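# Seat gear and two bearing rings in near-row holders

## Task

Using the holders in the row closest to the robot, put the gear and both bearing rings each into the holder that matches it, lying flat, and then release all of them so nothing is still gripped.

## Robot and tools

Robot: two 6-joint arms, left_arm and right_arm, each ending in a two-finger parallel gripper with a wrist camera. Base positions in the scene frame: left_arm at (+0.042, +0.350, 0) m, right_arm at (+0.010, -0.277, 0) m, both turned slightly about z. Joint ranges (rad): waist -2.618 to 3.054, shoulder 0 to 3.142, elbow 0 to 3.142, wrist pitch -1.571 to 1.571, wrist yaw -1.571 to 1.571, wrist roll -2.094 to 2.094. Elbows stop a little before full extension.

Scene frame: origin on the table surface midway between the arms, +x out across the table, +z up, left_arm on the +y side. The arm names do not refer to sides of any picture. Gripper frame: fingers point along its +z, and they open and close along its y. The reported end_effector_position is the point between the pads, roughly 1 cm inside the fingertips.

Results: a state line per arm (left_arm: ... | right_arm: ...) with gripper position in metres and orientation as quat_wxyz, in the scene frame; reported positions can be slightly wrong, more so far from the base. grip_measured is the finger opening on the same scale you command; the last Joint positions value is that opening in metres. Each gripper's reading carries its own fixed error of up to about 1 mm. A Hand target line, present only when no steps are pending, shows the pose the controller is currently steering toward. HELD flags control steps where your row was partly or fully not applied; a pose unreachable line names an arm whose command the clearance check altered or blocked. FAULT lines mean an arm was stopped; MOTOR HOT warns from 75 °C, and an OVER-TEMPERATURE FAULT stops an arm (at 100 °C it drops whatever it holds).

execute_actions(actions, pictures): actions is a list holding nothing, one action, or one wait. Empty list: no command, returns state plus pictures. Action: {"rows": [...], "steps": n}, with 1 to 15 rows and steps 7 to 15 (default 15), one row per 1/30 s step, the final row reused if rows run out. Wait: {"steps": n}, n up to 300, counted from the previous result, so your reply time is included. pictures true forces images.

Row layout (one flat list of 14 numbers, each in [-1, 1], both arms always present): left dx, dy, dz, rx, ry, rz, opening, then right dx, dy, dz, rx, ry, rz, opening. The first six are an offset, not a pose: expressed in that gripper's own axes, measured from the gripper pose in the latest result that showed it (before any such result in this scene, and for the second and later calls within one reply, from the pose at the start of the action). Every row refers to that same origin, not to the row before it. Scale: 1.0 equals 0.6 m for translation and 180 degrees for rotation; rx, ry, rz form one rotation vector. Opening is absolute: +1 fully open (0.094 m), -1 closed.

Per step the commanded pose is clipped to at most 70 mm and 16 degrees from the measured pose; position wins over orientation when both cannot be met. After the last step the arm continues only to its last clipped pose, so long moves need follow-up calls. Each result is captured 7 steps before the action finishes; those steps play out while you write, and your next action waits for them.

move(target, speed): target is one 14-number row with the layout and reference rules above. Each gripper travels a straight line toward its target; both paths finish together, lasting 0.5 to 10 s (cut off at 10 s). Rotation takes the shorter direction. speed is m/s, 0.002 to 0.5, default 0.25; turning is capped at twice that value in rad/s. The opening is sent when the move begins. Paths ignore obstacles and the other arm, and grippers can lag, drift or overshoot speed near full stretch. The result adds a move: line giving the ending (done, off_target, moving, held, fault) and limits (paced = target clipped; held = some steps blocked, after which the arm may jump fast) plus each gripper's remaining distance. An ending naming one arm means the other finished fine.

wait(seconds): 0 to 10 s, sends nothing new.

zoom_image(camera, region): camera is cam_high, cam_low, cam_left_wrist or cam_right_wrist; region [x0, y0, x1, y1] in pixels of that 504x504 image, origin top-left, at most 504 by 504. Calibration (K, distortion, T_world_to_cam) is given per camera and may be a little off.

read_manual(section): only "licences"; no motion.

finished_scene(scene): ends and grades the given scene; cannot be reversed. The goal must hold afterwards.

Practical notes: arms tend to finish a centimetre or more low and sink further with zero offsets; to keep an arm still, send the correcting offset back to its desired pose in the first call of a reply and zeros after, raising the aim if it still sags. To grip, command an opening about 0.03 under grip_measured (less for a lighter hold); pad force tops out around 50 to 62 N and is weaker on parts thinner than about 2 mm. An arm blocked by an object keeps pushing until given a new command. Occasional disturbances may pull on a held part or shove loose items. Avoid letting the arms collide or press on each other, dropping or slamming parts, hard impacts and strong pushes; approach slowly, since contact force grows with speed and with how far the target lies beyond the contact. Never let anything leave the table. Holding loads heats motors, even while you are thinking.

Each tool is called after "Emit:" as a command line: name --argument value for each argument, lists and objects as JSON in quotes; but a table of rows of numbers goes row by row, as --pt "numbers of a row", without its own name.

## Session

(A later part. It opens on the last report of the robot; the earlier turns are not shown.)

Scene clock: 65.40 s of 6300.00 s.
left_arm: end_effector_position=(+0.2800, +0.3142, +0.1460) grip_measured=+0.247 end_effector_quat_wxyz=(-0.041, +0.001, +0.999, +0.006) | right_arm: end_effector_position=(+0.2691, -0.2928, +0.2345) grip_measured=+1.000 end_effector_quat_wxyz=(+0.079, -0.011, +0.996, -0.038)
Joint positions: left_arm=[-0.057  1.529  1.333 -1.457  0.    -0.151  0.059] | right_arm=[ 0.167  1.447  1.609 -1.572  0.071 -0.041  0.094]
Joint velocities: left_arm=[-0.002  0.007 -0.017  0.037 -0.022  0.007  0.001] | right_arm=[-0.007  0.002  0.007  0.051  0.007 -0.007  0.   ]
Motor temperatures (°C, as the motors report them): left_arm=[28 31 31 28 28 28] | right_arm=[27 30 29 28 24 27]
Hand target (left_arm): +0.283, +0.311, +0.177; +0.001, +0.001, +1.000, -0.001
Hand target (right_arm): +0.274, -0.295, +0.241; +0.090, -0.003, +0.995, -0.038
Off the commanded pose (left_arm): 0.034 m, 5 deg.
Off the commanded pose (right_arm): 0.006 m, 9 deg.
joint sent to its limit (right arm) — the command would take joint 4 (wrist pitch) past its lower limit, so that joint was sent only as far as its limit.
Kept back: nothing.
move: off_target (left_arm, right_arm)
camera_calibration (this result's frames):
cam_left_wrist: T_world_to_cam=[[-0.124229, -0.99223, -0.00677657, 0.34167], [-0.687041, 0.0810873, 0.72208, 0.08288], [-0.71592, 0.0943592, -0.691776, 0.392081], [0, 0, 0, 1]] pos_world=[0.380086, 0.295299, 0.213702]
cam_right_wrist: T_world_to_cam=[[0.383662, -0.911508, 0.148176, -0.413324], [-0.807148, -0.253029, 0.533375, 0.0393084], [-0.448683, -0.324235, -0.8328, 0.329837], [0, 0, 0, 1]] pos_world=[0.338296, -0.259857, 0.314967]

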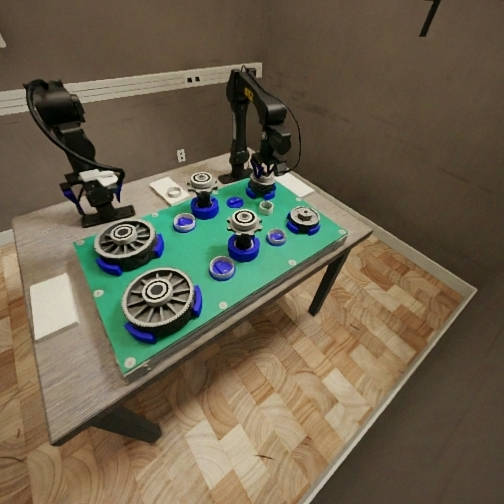

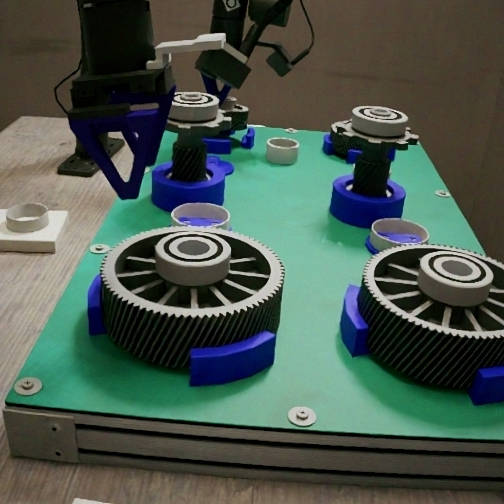

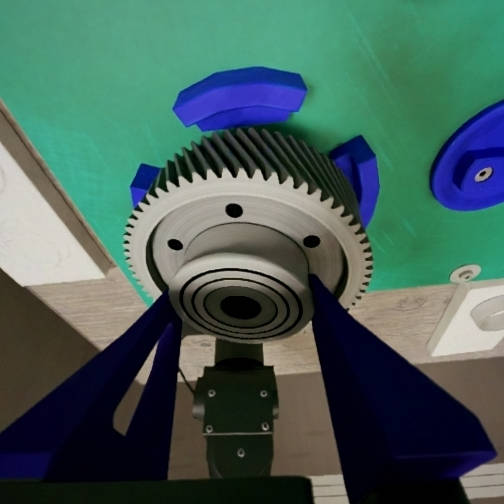

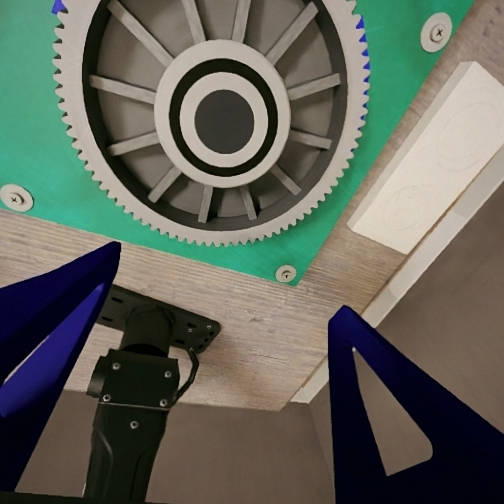

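Emit:
move --target '[-0.028,-0.008,-0.05,-0.02,-0.045,0,0.15,0,0,0,0,0,0,1]' --speed 0.04

Emit:
zoom_image --camera "cam_high" --region '[220, 140, 310, 220]'

Scene clock: 67.83 s of 6300.00 s.
left_arm: end_effector_position=(+0.2849, +0.3110, +0.1420) grip_measured=+0.247 end_effector_quat_wxyz=(-0.030, +0.004, +0.999, +0.038) | right_arm: end_effector_position=(+0.2691, -0.2928, +0.2345) grip_measured=+1.000 end_effector_quat_wxyz=(+0.079, -0.010, +0.996, -0.038)
Joint positions: left_arm=[-0.112  1.541  1.328 -1.433 -0.062 -0.202  0.059] | right_arm=[ 0.167  1.447  1.609 -1.572  0.071 -0.04   0.094]
Joint velocities: left_arm=[-0.007  0.012  0.007 -0.051 -0.007  0.051  0.001] | right_arm=[-0.002 -0.002 -0.007  0.007 -0.081 -0.022  0.   ]
Motor temperatures (°C, as the motors report them): left_arm=[28 31 31 28 28 28] | right_arm=[27 30 29 28 24 27]
Hand target (left_arm): +0.297, +0.310, +0.174; +0.030, +0.001, +0.999, +0.037
Hand target (right_arm): +0.269, -0.293, +0.234; +0.079, -0.011, +0.996, -0.038
Off the commanded pose (left_arm): 0.036 m, 7 deg.
Off the commanded pose (right_arm): 0.000 m, 0 deg.
Kept back: nothing.
move: off_target (left_arm)
camera_calibration (this result's frames):
cam_left_wrist: T_world_to_cam=[[-0.132171, -0.988626, -0.0717568, 0.349471], [-0.701117, 0.0420692, 0.711804, 0.107053], [-0.700689, 0.14439, -0.698703, 0.374233], [0, 0, 0, 1]] pos_world=[0.383468, 0.286957, 0.210354]
cam_right_wrist: T_world_to_cam=[[0.382622, -0.911967, 0.148043, -0.413147], [-0.807477, -0.252217, 0.533261, 0.0396618], [-0.448978, -0.323578, -0.832896, 0.330131], [0, 0, 0, 1]] pos_world=[0.338327, -0.25995, 0.314978]

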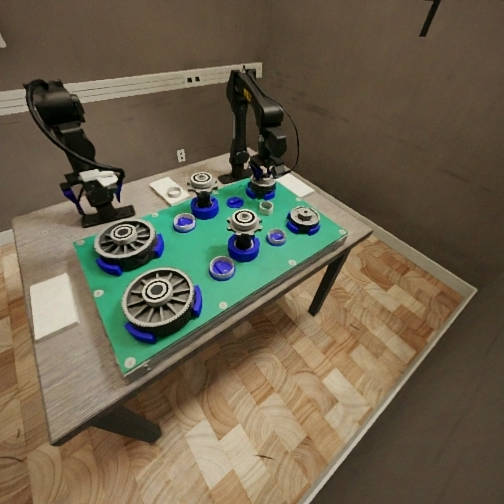

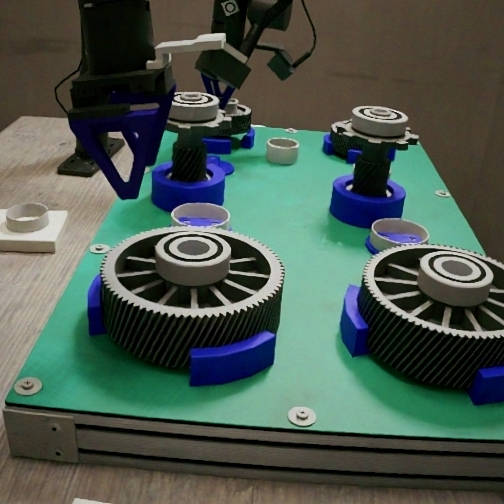

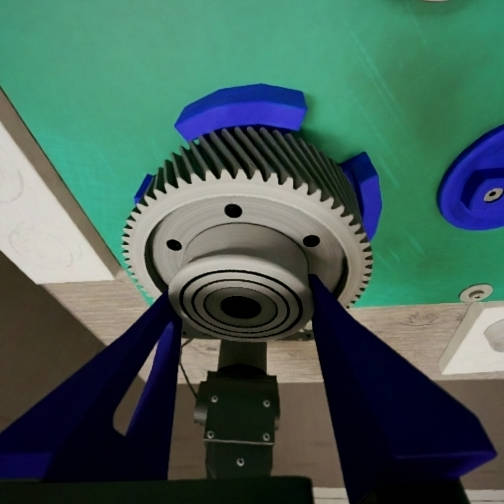

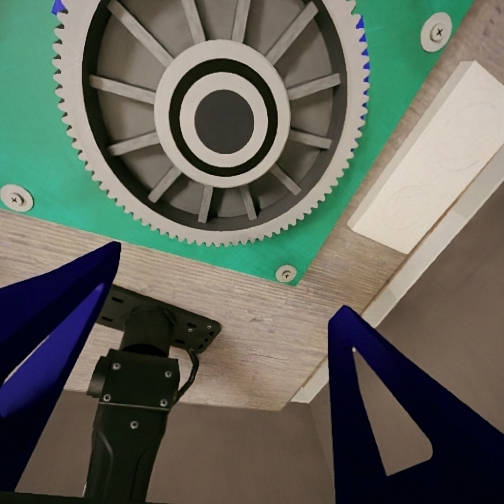

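Region (220, 140, 310, 220) of cam_high's 504x504 image, scaled by 5.600, with more detail than that image has.

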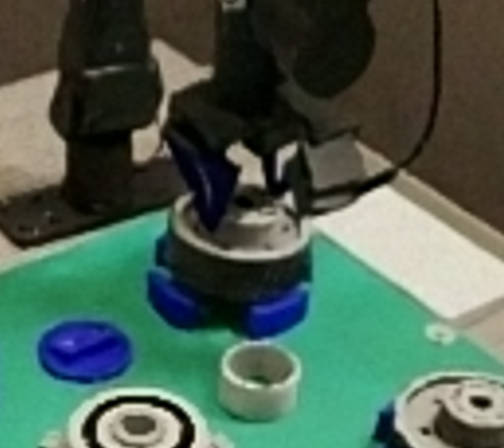

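Level now; shifting further +x and slightly −y while lowering.

Emit:
move --target '[-0.032,-0.012,-0.035,0,-0.038,0,0.15,0,0,0,0,0,0,1]' --speed 0.03

Scene clock: 70.27 s of 6300.00 s.
left_arm: end_effector_position=(+0.2876, +0.3116, +0.1391) grip_measured=+0.247 end_effector_quat_wxyz=(-0.027, +0.006, +0.998, +0.054) | right_arm: end_effector_position=(+0.2691, -0.2928, +0.2345) grip_measured=+1.000 end_effector_quat_wxyz=(+0.079, -0.010, +0.996, -0.038)
Joint positions: left_arm=[-0.13   1.55   1.324 -1.421 -0.094 -0.218  0.059] | right_arm=[ 0.167  1.447  1.609 -1.572  0.071 -0.04   0.094]
Joint velocities: left_arm=[-0.007 -0.007  0.012  0.037 -0.007 -0.022  0.001] | right_arm=[-0.007  0.017  0.002  0.007  0.022  0.037  0.   ]
Motor temperatures (°C, as the motors report them): left_arm=[28 31 32 28 28 28] | right_arm=[27 30 29 28 24 27]
Hand target (left_arm): +0.304, +0.303, +0.162; +0.029, +0.006, +0.999, +0.037
Hand target (right_arm): +0.269, -0.293, +0.234; +0.079, -0.010, +0.996, -0.038
Off the commanded pose (left_arm): 0.030 m, 7 deg.
Off the commanded pose (right_arm): 0.000 m, 0 deg.
Kept back: nothing.
move: off_target (left_arm)
camera_calibration (this result's frames):
cam_left_wrist: T_world_to_cam=[[-0.135993, -0.985113, -0.105163, 0.354857], [-0.70568, 0.0218163, 0.708195, 0.119064], [-0.695357, 0.170521, -0.698141, 0.36419], [0, 0, 0, 1]] pos_world=[0.385521, 0.284874, 0.207253]
cam_right_wrist: T_world_to_cam=[[0.382622, -0.911967, 0.148043, -0.413147], [-0.807477, -0.252217, 0.533261, 0.0396618], [-0.448978, -0.323578, -0.832896, 0.330131], [0, 0, 0, 1]] pos_world=[0.338327, -0.25995, 0.314978]

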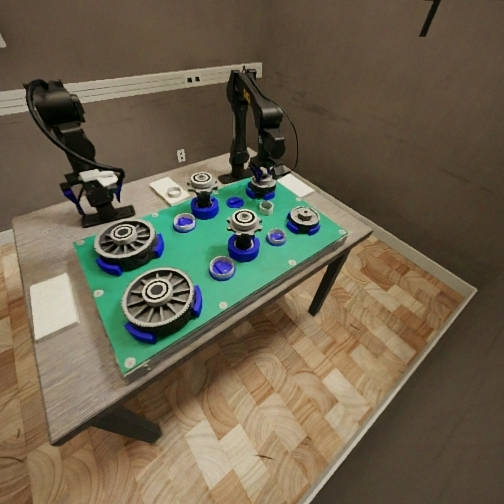

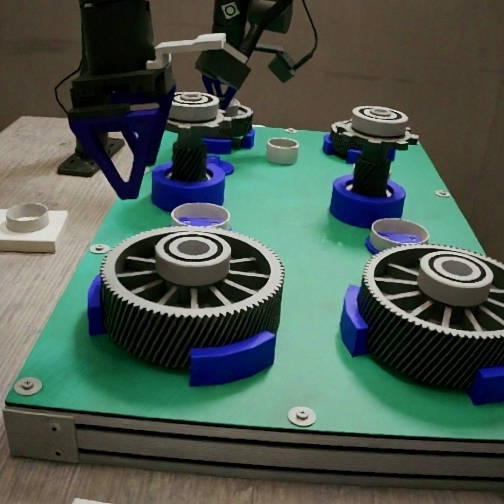

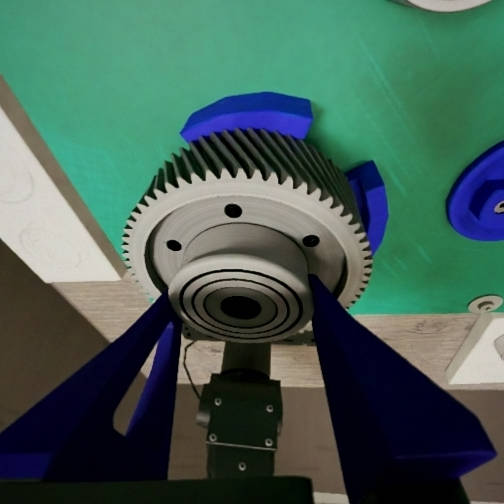

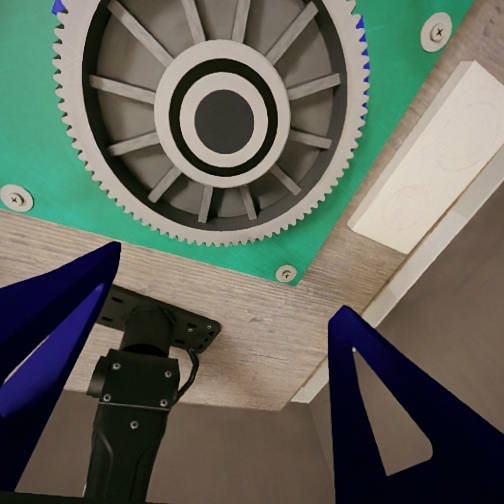

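Emit:
move --target '[-0.025,-0.028,-0.06,0.015,-0.035,0,0.15,0,0,0,0,0,0,1]' --speed 0.03

Scene clock: 72.83 s of 6300.00 s.
left_arm: end_effector_position=(+0.2912, +0.2961, +0.1408) grip_measured=+0.247 end_effector_quat_wxyz=(-0.025, +0.009, +0.999, +0.038) | right_arm: end_effector_position=(+0.2691, -0.2928, +0.2345) grip_measured=+1.000 end_effector_quat_wxyz=(+0.079, -0.010, +0.996, -0.038)
Joint positions: left_arm=[-0.164  1.566  1.349 -1.42  -0.062 -0.244  0.059] | right_arm=[ 0.167  1.447  1.609 -1.572  0.071 -0.04   0.094]
Joint velocities: left_arm=[ 0.002 -0.002 -0.002 -0.007 -0.022 -0.051 -0.001] | right_arm=[ 0.002 -0.012 -0.017  0.022  0.007 -0.051  0.   ]
Motor temperatures (°C, as the motors report them): left_arm=[28 31 32 28 28 28] | right_arm=[27 29 29 28 24 27]
Hand target (left_arm): +0.302, +0.292, +0.171; +0.028, +0.007, +0.999, +0.030
Hand target (right_arm): +0.269, -0.293, +0.234; +0.079, -0.010, +0.996, -0.038
Off the commanded pose (left_arm): 0.034 m, 6 deg.
Off the commanded pose (right_arm): 0.000 m, 0 deg.
Kept back: nothing.
move: off_target (left_arm)
camera_calibration (this result's frames):
cam_left_wrist: T_world_to_cam=[[-0.141737, -0.987102, -0.0744339, 0.338231], [-0.708836, 0.0487184, 0.703689, 0.114297], [-0.690987, 0.1525, -0.706598, 0.375796], [0, 0, 0, 1]] pos_world=[0.388628, 0.270991, 0.210283]
cam_right_wrist: T_world_to_cam=[[0.382622, -0.911967, 0.148043, -0.413147], [-0.807477, -0.252217, 0.533261, 0.0396618], [-0.448978, -0.323578, -0.832896, 0.330131], [0, 0, 0, 1]] pos_world=[0.338327, -0.25995, 0.314978]

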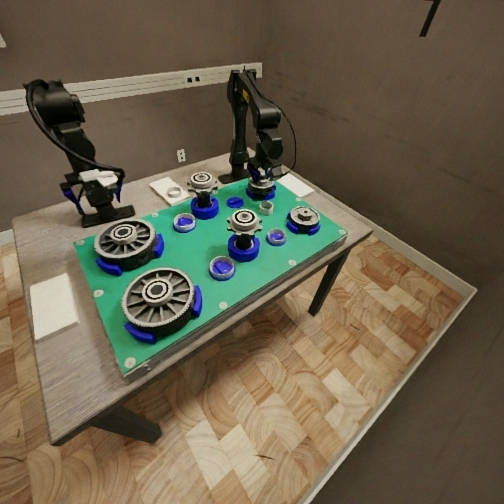

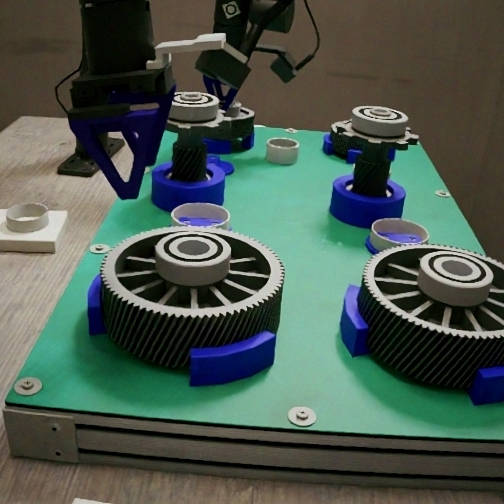

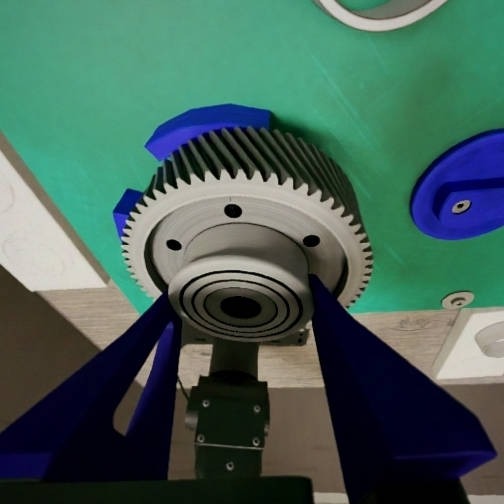

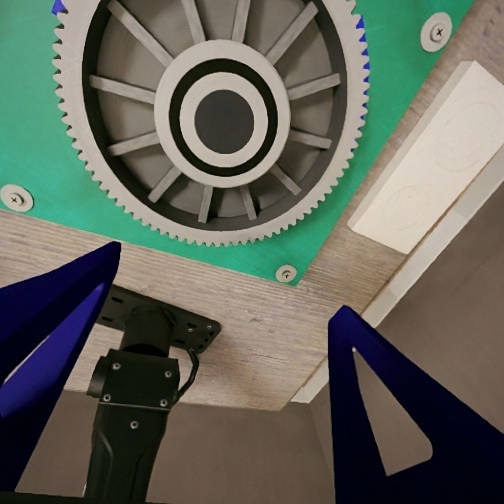

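Overshot; aiming for y≈0.304.

Emit:
move --target '[-0.017,0.022,-0.05,0,-0.034,0,0.15,0,0,0,0,0,0,1]' --speed 0.02

Emit:
move --target '[-0.017,0,-0.01,0,-0.03,0,0.15,0,0,0,0,0,0,1]' --speed 0.02

Scene clock: 76.00 s of 6300.00 s.
left_arm: end_effector_position=(+0.2915, +0.3030, +0.1379) grip_measured=+0.246 end_effector_quat_wxyz=(-0.030, +0.012, +0.999, +0.042) | right_arm: end_effector_position=(+0.2691, -0.2928, +0.2345) grip_measured=+1.000 end_effector_quat_wxyz=(+0.079, -0.010, +0.996, -0.038)
Joint positions: left_arm=[-0.141  1.573  1.342 -1.418 -0.068 -0.215  0.059] | right_arm=[ 0.167  1.447  1.609 -1.572  0.071 -0.04   0.094]
Joint velocities: left_arm=[-0.012  0.012 -0.017 -0.022 -0.007  0.007 -0.001] | right_arm=[-0.017 -0.002  0.007 -0.007 -0.022  0.022  0.   ]
Motor temperatures (°C, as the motors report them): left_arm=[28 32 32 28 28 28] | right_arm=[27 29 29 28 24 27]
Hand target (left_arm): +0.301, +0.307, +0.169; +0.029, +0.010, +0.999, +0.039
Hand target (right_arm): +0.269, -0.293, +0.234; +0.079, -0.010, +0.996, -0.038
Off the commanded pose (left_arm): 0.035 m, 7 deg.
Off the commanded pose (right_arm): 0.000 m, 0 deg.
Kept back: nothing.
move: off_target (left_arm)
camera_calibration (this result's frames):
cam_left_wrist: T_world_to_cam=[[-0.148528, -0.985749, -0.0789883, 0.347056], [-0.700247, 0.0484371, 0.712255, 0.112654], [-0.698279, 0.161102, -0.697462, 0.371186], [0, 0, 0, 1]] pos_world=[0.389624, 0.276855, 0.206063]
cam_right_wrist: T_world_to_cam=[[0.382622, -0.911967, 0.148043, -0.413147], [-0.807477, -0.252217, 0.533261, 0.0396618], [-0.448978, -0.323578, -0.832896, 0.330131], [0, 0, 0, 1]] pos_world=[0.338327, -0.25995, 0.314978]

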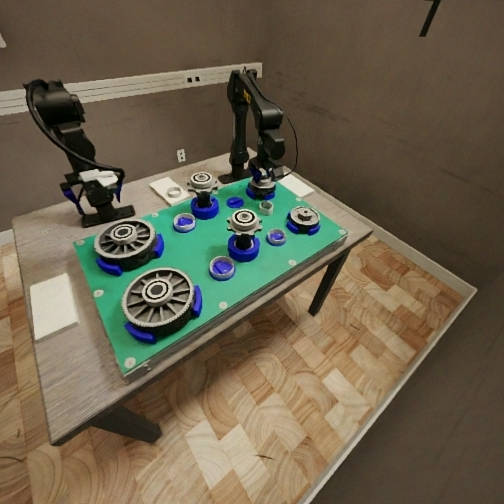

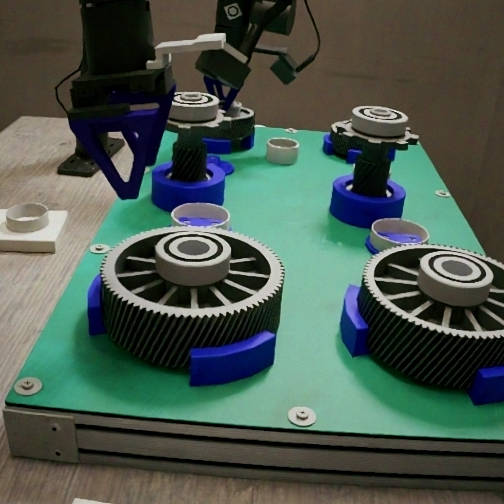

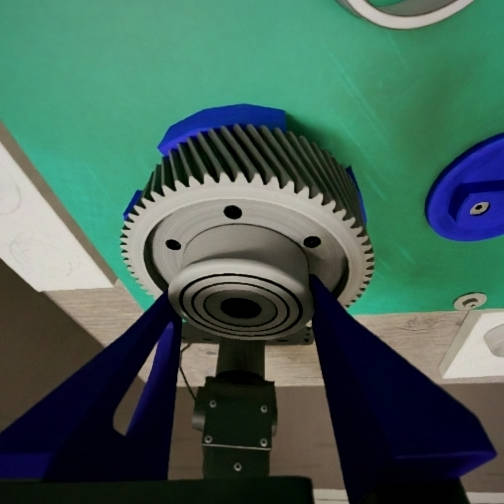

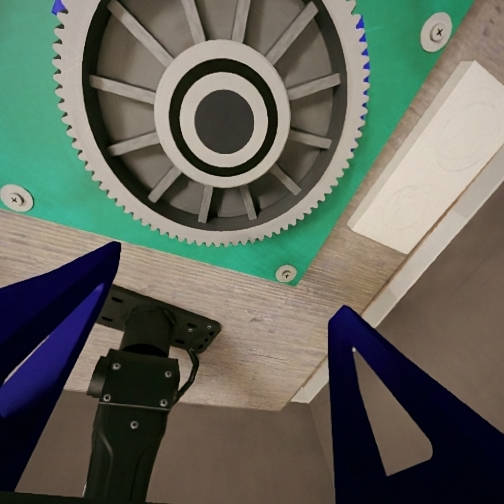

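Scene clock: 78.57 s of 6300.00 s.
left_arm: end_effector_position=(+0.2908, +0.3032, +0.1359) grip_measured=+0.246 end_effector_quat_wxyz=(-0.024, +0.012, +0.999, +0.040) | right_arm: end_effector_position=(+0.2691, -0.2928, +0.2345) grip_measured=+1.000 end_effector_quat_wxyz=(+0.079, -0.010, +0.996, -0.038)
Joint positions: left_arm=[-0.141  1.558  1.321 -1.399 -0.068 -0.215  0.059] | right_arm=[ 0.167  1.447  1.609 -1.572  0.071 -0.04   0.094]
Joint velocities: left_arm=[-0.002 -0.007 -0.017  0.022 -0.066  0.051  0.   ] | right_arm=[-0.007  0.007 -0.012  0.037 -0.007  0.007  0.   ]
Motor temperatures (°C, as the motors report them): left_arm=[28 32 32 28 28 28] | right_arm=[26 29 29 28 24 27]
Hand target (left_arm): +0.302, +0.302, +0.144; +0.016, +0.013, +0.999, +0.041
Hand target (right_arm): +0.269, -0.293, +0.234; +0.079, -0.010, +0.996, -0.038
Off the commanded pose (left_arm): 0.013 m, 5 deg.
Off the commanded pose (right_arm): 0.000 m, 0 deg.
Kept back: nothing.
move: off_target (left_arm)
camera_calibration (this result's frames):
cam_left_wrist: T_world_to_cam=[[-0.147586, -0.985948, -0.0782662, 0.346716], [-0.708971, 0.0502852, 0.703442, 0.116759], [-0.689622, 0.159307, -0.70643, 0.368554], [0, 0, 0, 1]] pos_world=[0.388113, 0.27726, 0.205361]
cam_right_wrist: T_world_to_cam=[[0.382622, -0.911967, 0.148043, -0.413147], [-0.807477, -0.252217, 0.533261, 0.0396618], [-0.448978, -0.323578, -0.832896, 0.330131], [0, 0, 0, 1]] pos_world=[0.338327, -0.25995, 0.314978]

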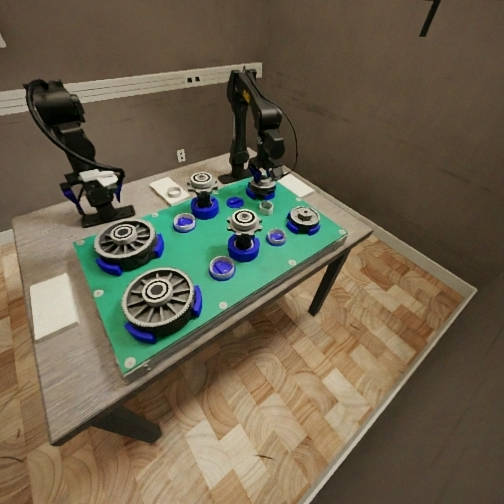

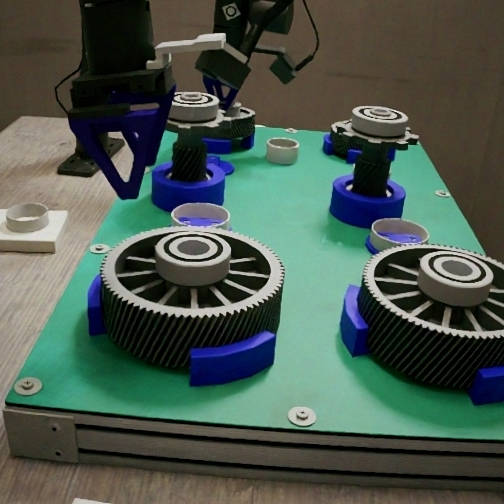

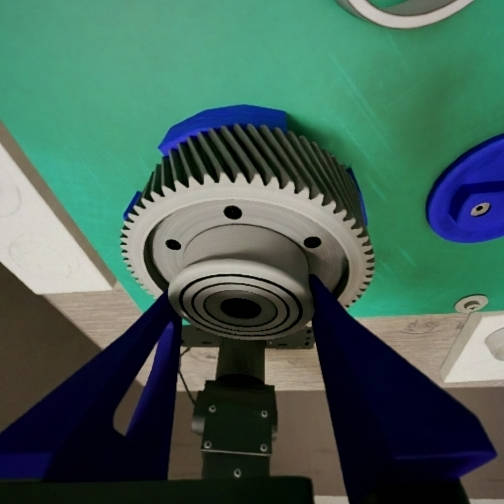

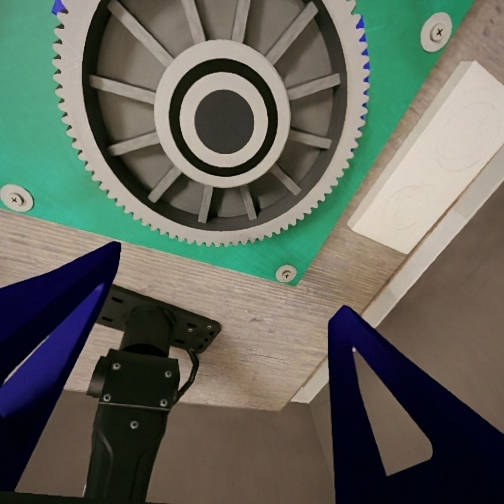

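Emit:
zoom_image --camera "cam_high" --region '[230, 160, 295, 215]'

Emit:
move --target '[0.01,0.004,-0.02,0,-0.02,0,0.15,0,0,0,0,0,0,1]' --speed 0.02

Region (230, 160, 295, 215) of cam_high's 504x504 image, scaled by 7.754, with more detail than that image has; it fills the top 426 rows of this view, and the rest is white.

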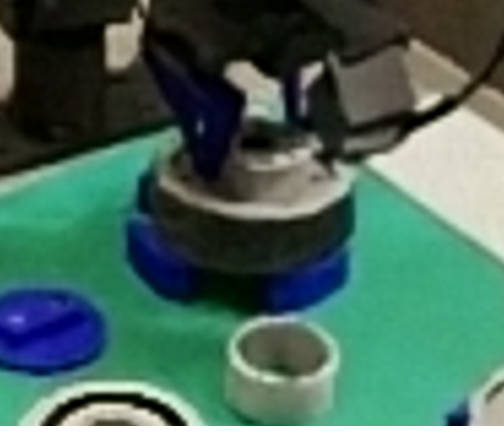

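Scene clock: 80.60 s of 6300.00 s.
left_arm: end_effector_position=(+0.2898, +0.3036, +0.1357) grip_measured=+0.246 end_effector_quat_wxyz=(-0.010, +0.011, +0.999, +0.037) | right_arm: end_effector_position=(+0.2691, -0.2928, +0.2345) grip_measured=+1.000 end_effector_quat_wxyz=(+0.079, -0.010, +0.996, -0.038)
Joint positions: left_arm=[-0.141  1.526  1.291 -1.371 -0.068 -0.215  0.059] | right_arm=[ 0.167  1.447  1.609 -1.572  0.071 -0.04   0.094]
Joint velocities: left_arm=[ 0.002 -0.027 -0.007  0.037  0.007  0.051 -0.   ] | right_arm=[-0.012 -0.002 -0.012 -0.007 -0.051  0.066  0.   ]
Motor temperatures (°C, as the motors report them): left_arm=[28 32 31 28 28 28] | right_arm=[26 29 29 28 24 27]
Hand target (left_arm): +0.285, +0.305, +0.147; +0.007, +0.013, +0.999, +0.040
Hand target (right_arm): +0.269, -0.293, +0.234; +0.079, -0.010, +0.996, -0.038
Off the commanded pose (left_arm): 0.013 m, 2 deg.
Off the commanded pose (right_arm): 0.000 m, 0 deg.
Kept back: nothing.
move: off_target (left_arm)
camera_calibration (this result's frames):
cam_left_wrist: T_world_to_cam=[[-0.145367, -0.986455, -0.0759962, 0.346064], [-0.729074, 0.0548796, 0.682231, 0.123481], [-0.66882, 0.154581, -0.727176, 0.365848], [0, 0, 0, 1]] pos_world=[0.385019, 0.278046, 0.208093]
cam_right_wrist: T_world_to_cam=[[0.382622, -0.911967, 0.148043, -0.413147], [-0.807477, -0.252217, 0.533261, 0.0396618], [-0.448978, -0.323578, -0.832896, 0.330131], [0, 0, 0, 1]] pos_world=[0.338327, -0.25995, 0.314978]

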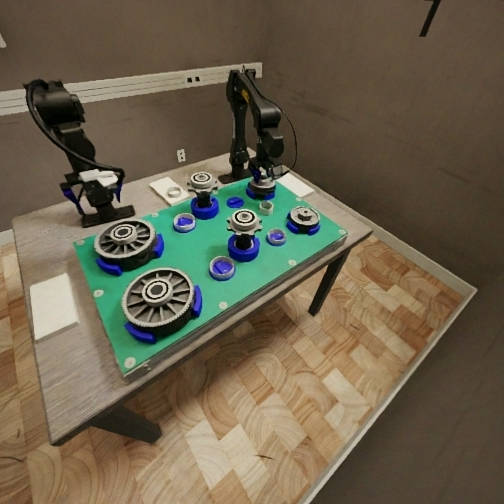

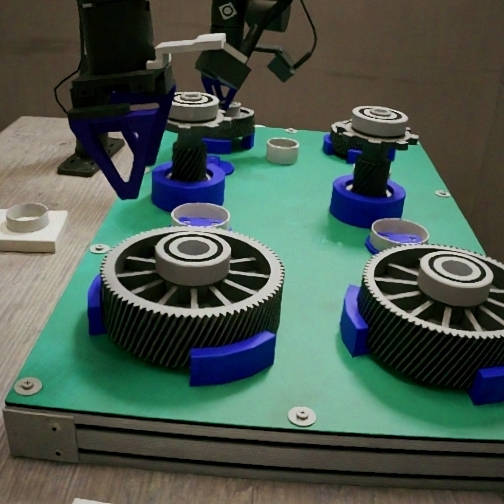

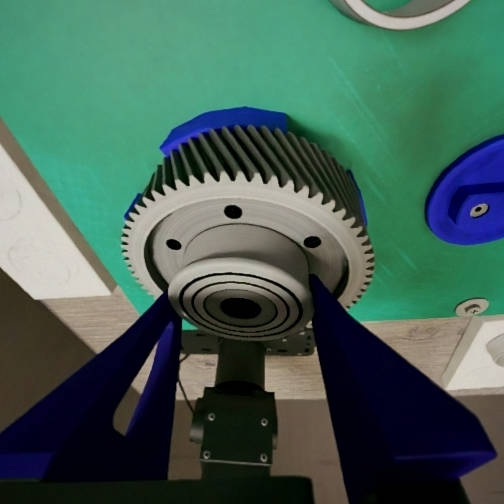

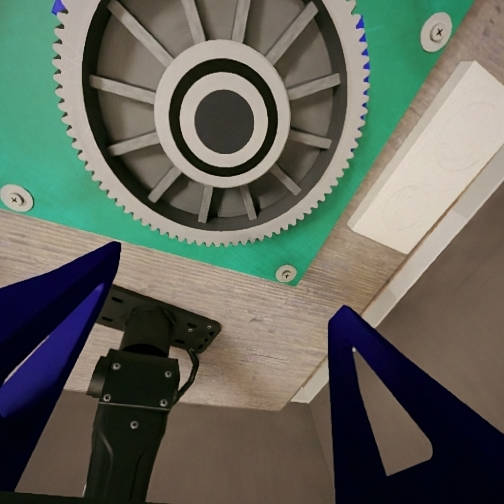

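Unload most of the weight and slide −x.

Emit:
move --target '[0.008,-0.003,-0.042,0,-0.02,0,0.15,0,0,0,0,0,0,1]' --speed 0.02

Emit:
move --target '[0,0,-0.01,0,-0.01,0,0.15,0,0,0,0,0,0,1]' --speed 0.02

Scene clock: 84.43 s of 6300.00 s.
left_arm: end_effector_position=(+0.2896, +0.3034, +0.1368) grip_measured=+0.246 end_effector_quat_wxyz=(-0.007, +0.008, +0.999, +0.041) | right_arm: end_effector_position=(+0.2691, -0.2928, +0.2345) grip_measured=+1.000 end_effector_quat_wxyz=(+0.079, -0.010, +0.996, -0.038)
Joint positions: left_arm=[-0.147  1.522  1.291 -1.372 -0.076 -0.228  0.059] | right_arm=[ 0.167  1.447  1.609 -1.572  0.071 -0.04   0.094]
Joint velocities: left_arm=[ 0.007 -0.002  0.012 -0.022  0.022 -0.066 -0.   ] | right_arm=[-0.002 -0.002 -0.002 -0.007 -0.051 -0.11   0.   ]
Motor temperatures (°C, as the motors report them): left_arm=[28 32 31 28 28 28] | right_arm=[26 29 29 28 24 27]
Hand target (left_arm): +0.285, +0.301, +0.159; +0.022, +0.012, +0.999, +0.037
Hand target (right_arm): +0.269, -0.293, +0.234; +0.079, -0.010, +0.996, -0.038
Off the commanded pose (left_arm): 0.025 m, 3 deg.
Off the commanded pose (right_arm): 0.000 m, 0 deg.
Kept back: nothing.
move: off_target (left_arm)
camera_calibration (this result's frames):
cam_left_wrist: T_world_to_cam=[[-0.138768, -0.986825, -0.0831841, 0.345102], [-0.733493, 0.0459805, 0.67814, 0.127134], [-0.665381, 0.155119, -0.73021, 0.36576], [0, 0, 0, 1]] pos_world=[0.384511, 0.277974, 0.209573]
cam_right_wrist: T_world_to_cam=[[0.382622, -0.911967, 0.148043, -0.413147], [-0.807477, -0.252217, 0.533261, 0.0396618], [-0.448978, -0.323578, -0.832896, 0.330131], [0, 0, 0, 1]] pos_world=[0.338327, -0.25995, 0.314978]

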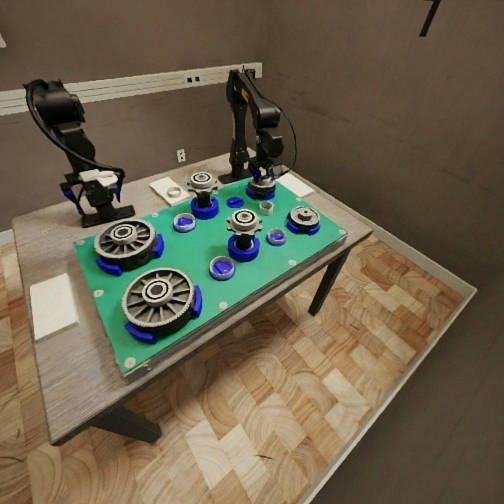

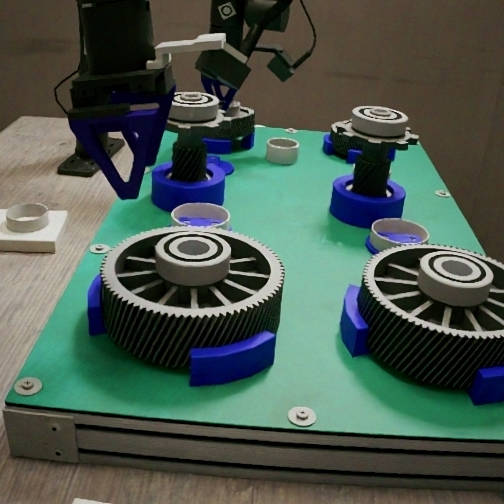

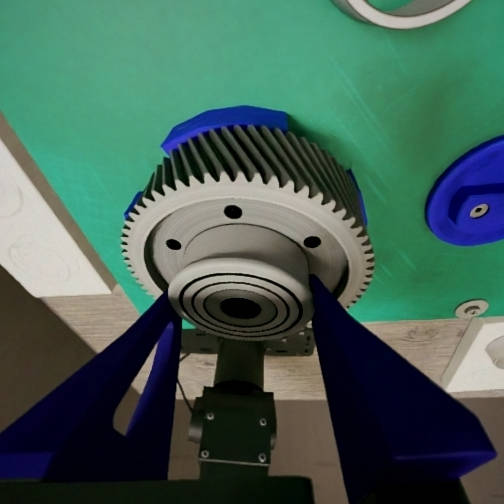

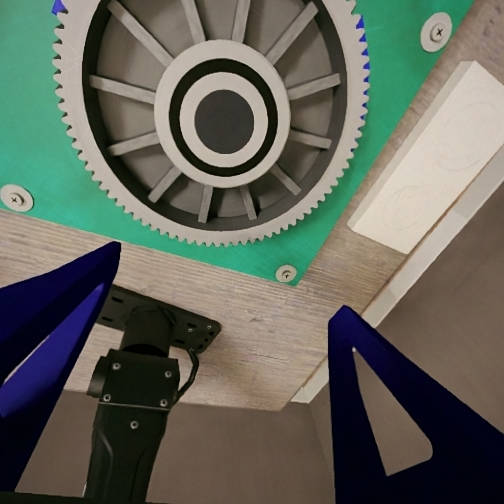

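Scene clock: 85.43 s of 6300.00 s.
left_arm: end_effector_position=(+0.2898, +0.3034, +0.1354) grip_measured=+0.246 end_effector_quat_wxyz=(-0.008, +0.008, +0.999, +0.041) | right_arm: end_effector_position=(+0.2691, -0.2928, +0.2345) grip_measured=+1.000 end_effector_quat_wxyz=(+0.079, -0.010, +0.996, -0.038)
Joint positions: left_arm=[-0.147  1.526  1.289 -1.369 -0.076 -0.228  0.059] | right_arm=[ 0.167  1.447  1.609 -1.572  0.071 -0.04   0.094]
Joint velocities: left_arm=[-0.012  0.012 -0.002  0.022 -0.095 -0.007  0.   ] | right_arm=[-0.002 -0.002 -0.002 -0.037 -0.022 -0.037  0.   ]
Motor temperatures (°C, as the motors report them): left_arm=[28 32 31 28 28 28] | right_arm=[26 29 29 28 24 27]
Hand target (left_arm): +0.290, +0.303, +0.143; +0.009, +0.009, +0.999, +0.040
Hand target (right_arm): +0.269, -0.293, +0.234; +0.079, -0.010, +0.996, -0.038
Off the commanded pose (left_arm): 0.007 m, 2 deg.
Off the commanded pose (right_arm): 0.000 m, 0 deg.
Kept back: nothing.
move: done
camera_calibration (this result's frames):
cam_left_wrist: T_world_to_cam=[[-0.138669, -0.986809, -0.0835361, 0.345072], [-0.731246, 0.0451405, 0.680619, 0.127526], [-0.66787, 0.155466, -0.72786, 0.36524], [0, 0, 0, 1]] pos_world=[0.385036, 0.277981, 0.207873]
cam_right_wrist: T_world_to_cam=[[0.382622, -0.911967, 0.148043, -0.413147], [-0.807477, -0.252217, 0.533261, 0.0396618], [-0.448978, -0.323578, -0.832896, 0.330131], [0, 0, 0, 1]] pos_world=[0.338327, -0.25995, 0.314978]

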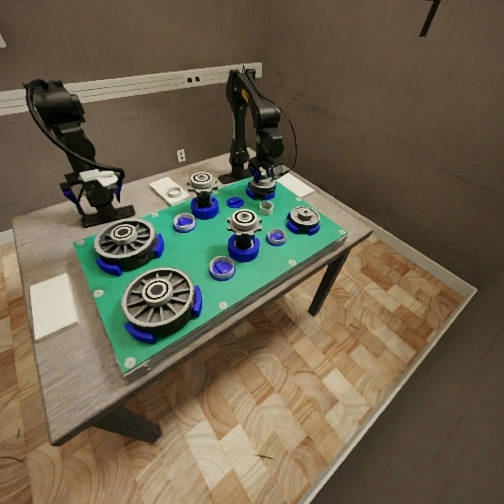

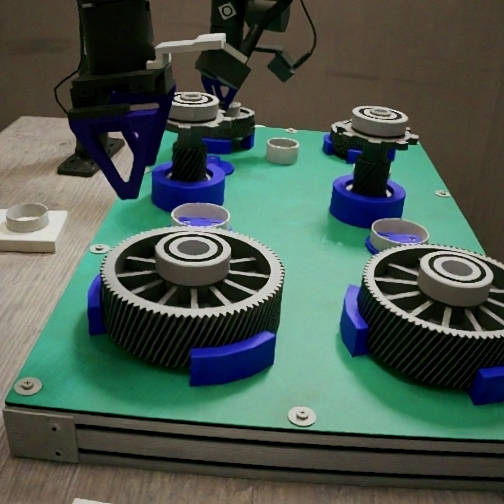

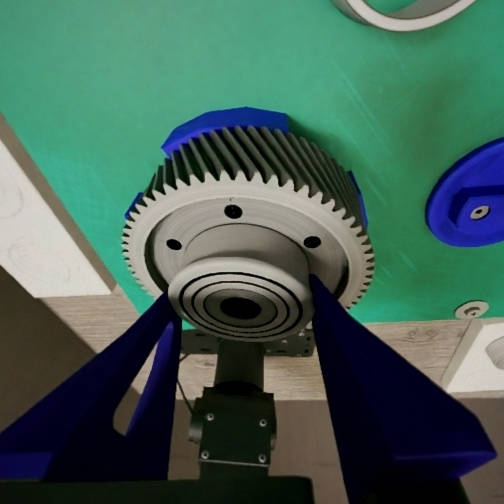

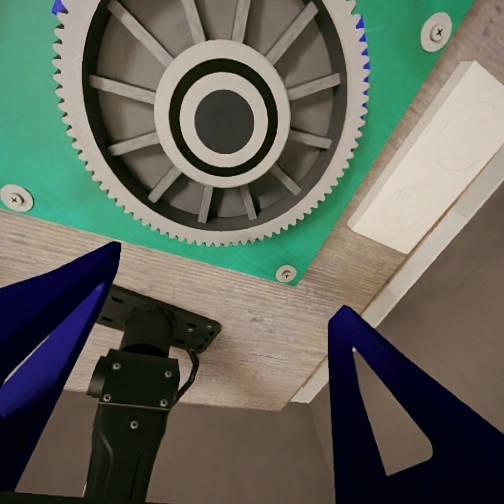

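Stronger pull.

Emit:
move --target '[0.027,0,-0.04,0,-0.02,0,0.15,0,0,0,0,0,0,1]' --speed 0.015

Scene clock: 88.20 s of 6300.00 s.
left_arm: end_effector_position=(+0.2787, +0.3042, +0.1370) grip_measured=+0.246 end_effector_quat_wxyz=(-0.004, +0.007, +0.999, +0.045) | right_arm: end_effector_position=(+0.2691, -0.2928, +0.2345) grip_measured=+1.000 end_effector_quat_wxyz=(+0.079, -0.010, +0.996, -0.038)
Joint positions: left_arm=[-0.163  1.479  1.251 -1.373 -0.086 -0.246  0.059] | right_arm=[ 0.167  1.447  1.609 -1.572  0.071 -0.04   0.094]
Joint velocities: left_arm=[ 0.002 -0.012 -0.002  0.022 -0.022  0.037  0.   ] | right_arm=[ 0.017  0.002 -0.002  0.154  0.007 -0.051  0.   ]
Motor temperatures (°C, as the motors report them): left_arm=[28 32 31 28 28 28] | right_arm=[26 29 29 28 24 27]
Hand target (left_arm): +0.274, +0.303, +0.158; +0.023, +0.009, +0.999, +0.041
Hand target (right_arm): +0.269, -0.293, +0.234; +0.079, -0.010, +0.996, -0.038
Off the commanded pose (left_arm): 0.023 m, 3 deg.
Off the commanded pose (right_arm): 0.000 m, 0 deg.
Kept back: nothing.
move: off_target (left_arm)
camera_calibration (this result's frames):
cam_left_wrist: T_world_to_cam=[[-0.135646, -0.986326, -0.0936012, 0.344807], [-0.737394, 0.0374089, 0.674427, 0.123183], [-0.661703, 0.160504, -0.732385, 0.356174], [0, 0, 0, 1]] pos_world=[0.373288, 0.278317, 0.210053]
cam_right_wrist: T_world_to_cam=[[0.382622, -0.911967, 0.148043, -0.413147], [-0.807477, -0.252217, 0.533261, 0.0396618], [-0.448978, -0.323578, -0.832896, 0.330131], [0, 0, 0, 1]] pos_world=[0.338327, -0.25995, 0.314978]

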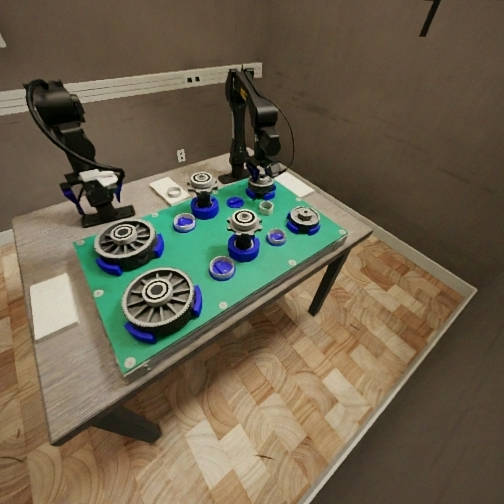

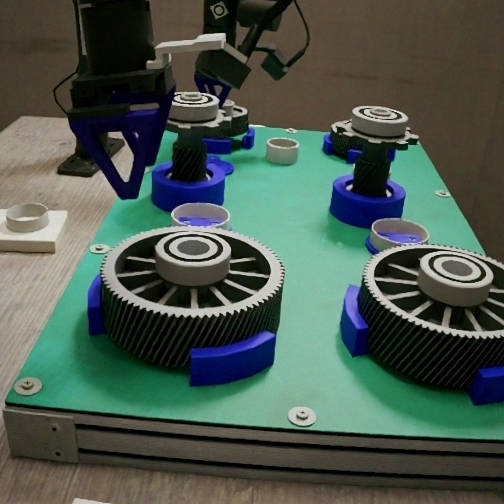

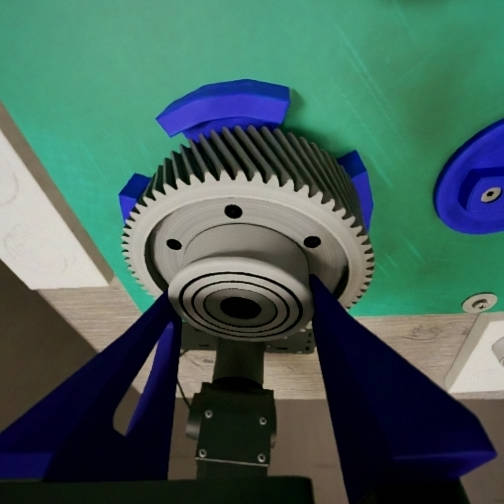

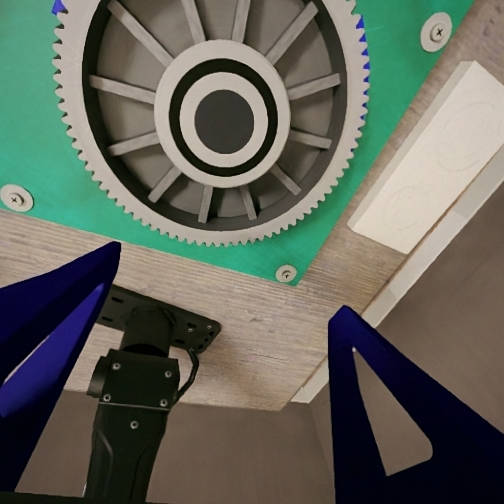

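Emit:
move --target '[-0.022,0,-0.015,0,-0.012,0,0.15,0,0,0,0,0,0,1]' --speed 0.01

Scene clock: 90.53 s of 6300.00 s.
left_arm: end_effector_position=(+0.2814, +0.3043, +0.1350) grip_measured=+0.246 end_effector_quat_wxyz=(-0.007, +0.007, +0.999, +0.047) | right_arm: end_effector_position=(+0.2691, -0.2928, +0.2345) grip_measured=+1.000 end_effector_quat_wxyz=(+0.079, -0.010, +0.996, -0.038)
Joint positions: left_arm=[-0.161  1.495  1.258 -1.371 -0.088 -0.244  0.059] | right_arm=[ 0.167  1.447  1.609 -1.572  0.071 -0.04   0.094]
Joint velocities: left_arm=[ 0.002 -0.002  0.002 -0.051 -0.051 -0.037  0.001] | right_arm=[-0.007 -0.007 -0.007 -0.022 -0.037 -0.051  0.   ]
Motor temperatures (°C, as the motors report them): left_arm=[28 32 31 28 28 28] | right_arm=[26 29 29 28 24 27]
Hand target (left_arm): +0.291, +0.304, +0.146; +0.015, +0.007, +0.999, +0.045
Hand target (right_arm): +0.269, -0.293, +0.234; +0.079, -0.010, +0.996, -0.038
Off the commanded pose (left_arm): 0.015 m, 3 deg.
Off the commanded pose (right_arm): 0.000 m, 0 deg.
Kept back: nothing.
move: off_target (left_arm)
camera_calibration (this result's frames):
cam_left_wrist: T_world_to_cam=[[-0.137061, -0.985838, -0.0966279, 0.345737], [-0.73312, 0.0353553, 0.67918, 0.125279], [-0.666145, 0.163929, -0.727583, 0.356093], [0, 0, 0, 1]] pos_world=[0.376441, 0.278037, 0.207408]
cam_right_wrist: T_world_to_cam=[[0.382622, -0.911967, 0.148043, -0.413147], [-0.807477, -0.252217, 0.533261, 0.0396618], [-0.448978, -0.323578, -0.832896, 0.330131], [0, 0, 0, 1]] pos_world=[0.338327, -0.25995, 0.314978]

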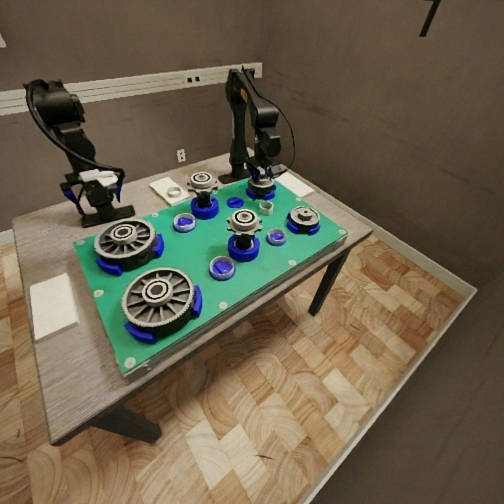

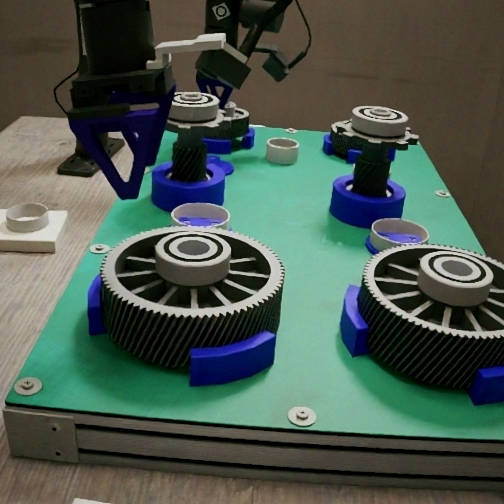

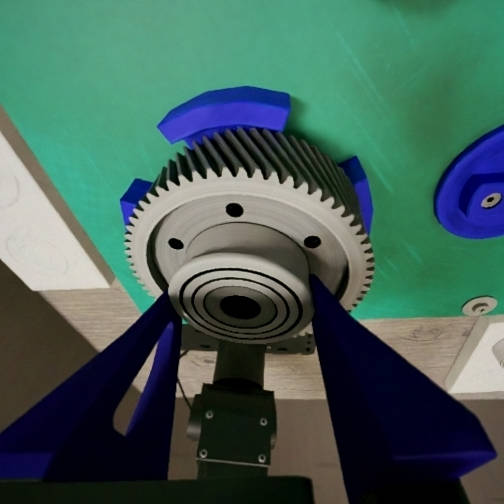

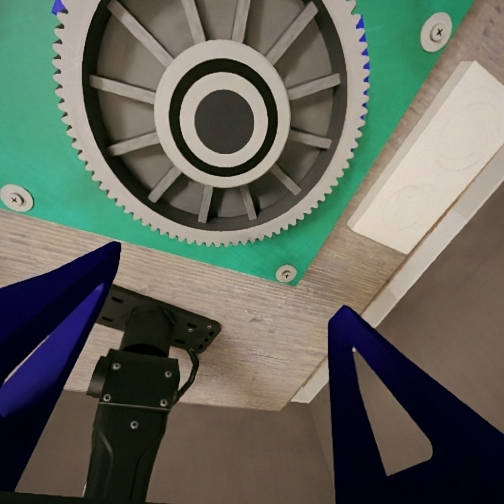

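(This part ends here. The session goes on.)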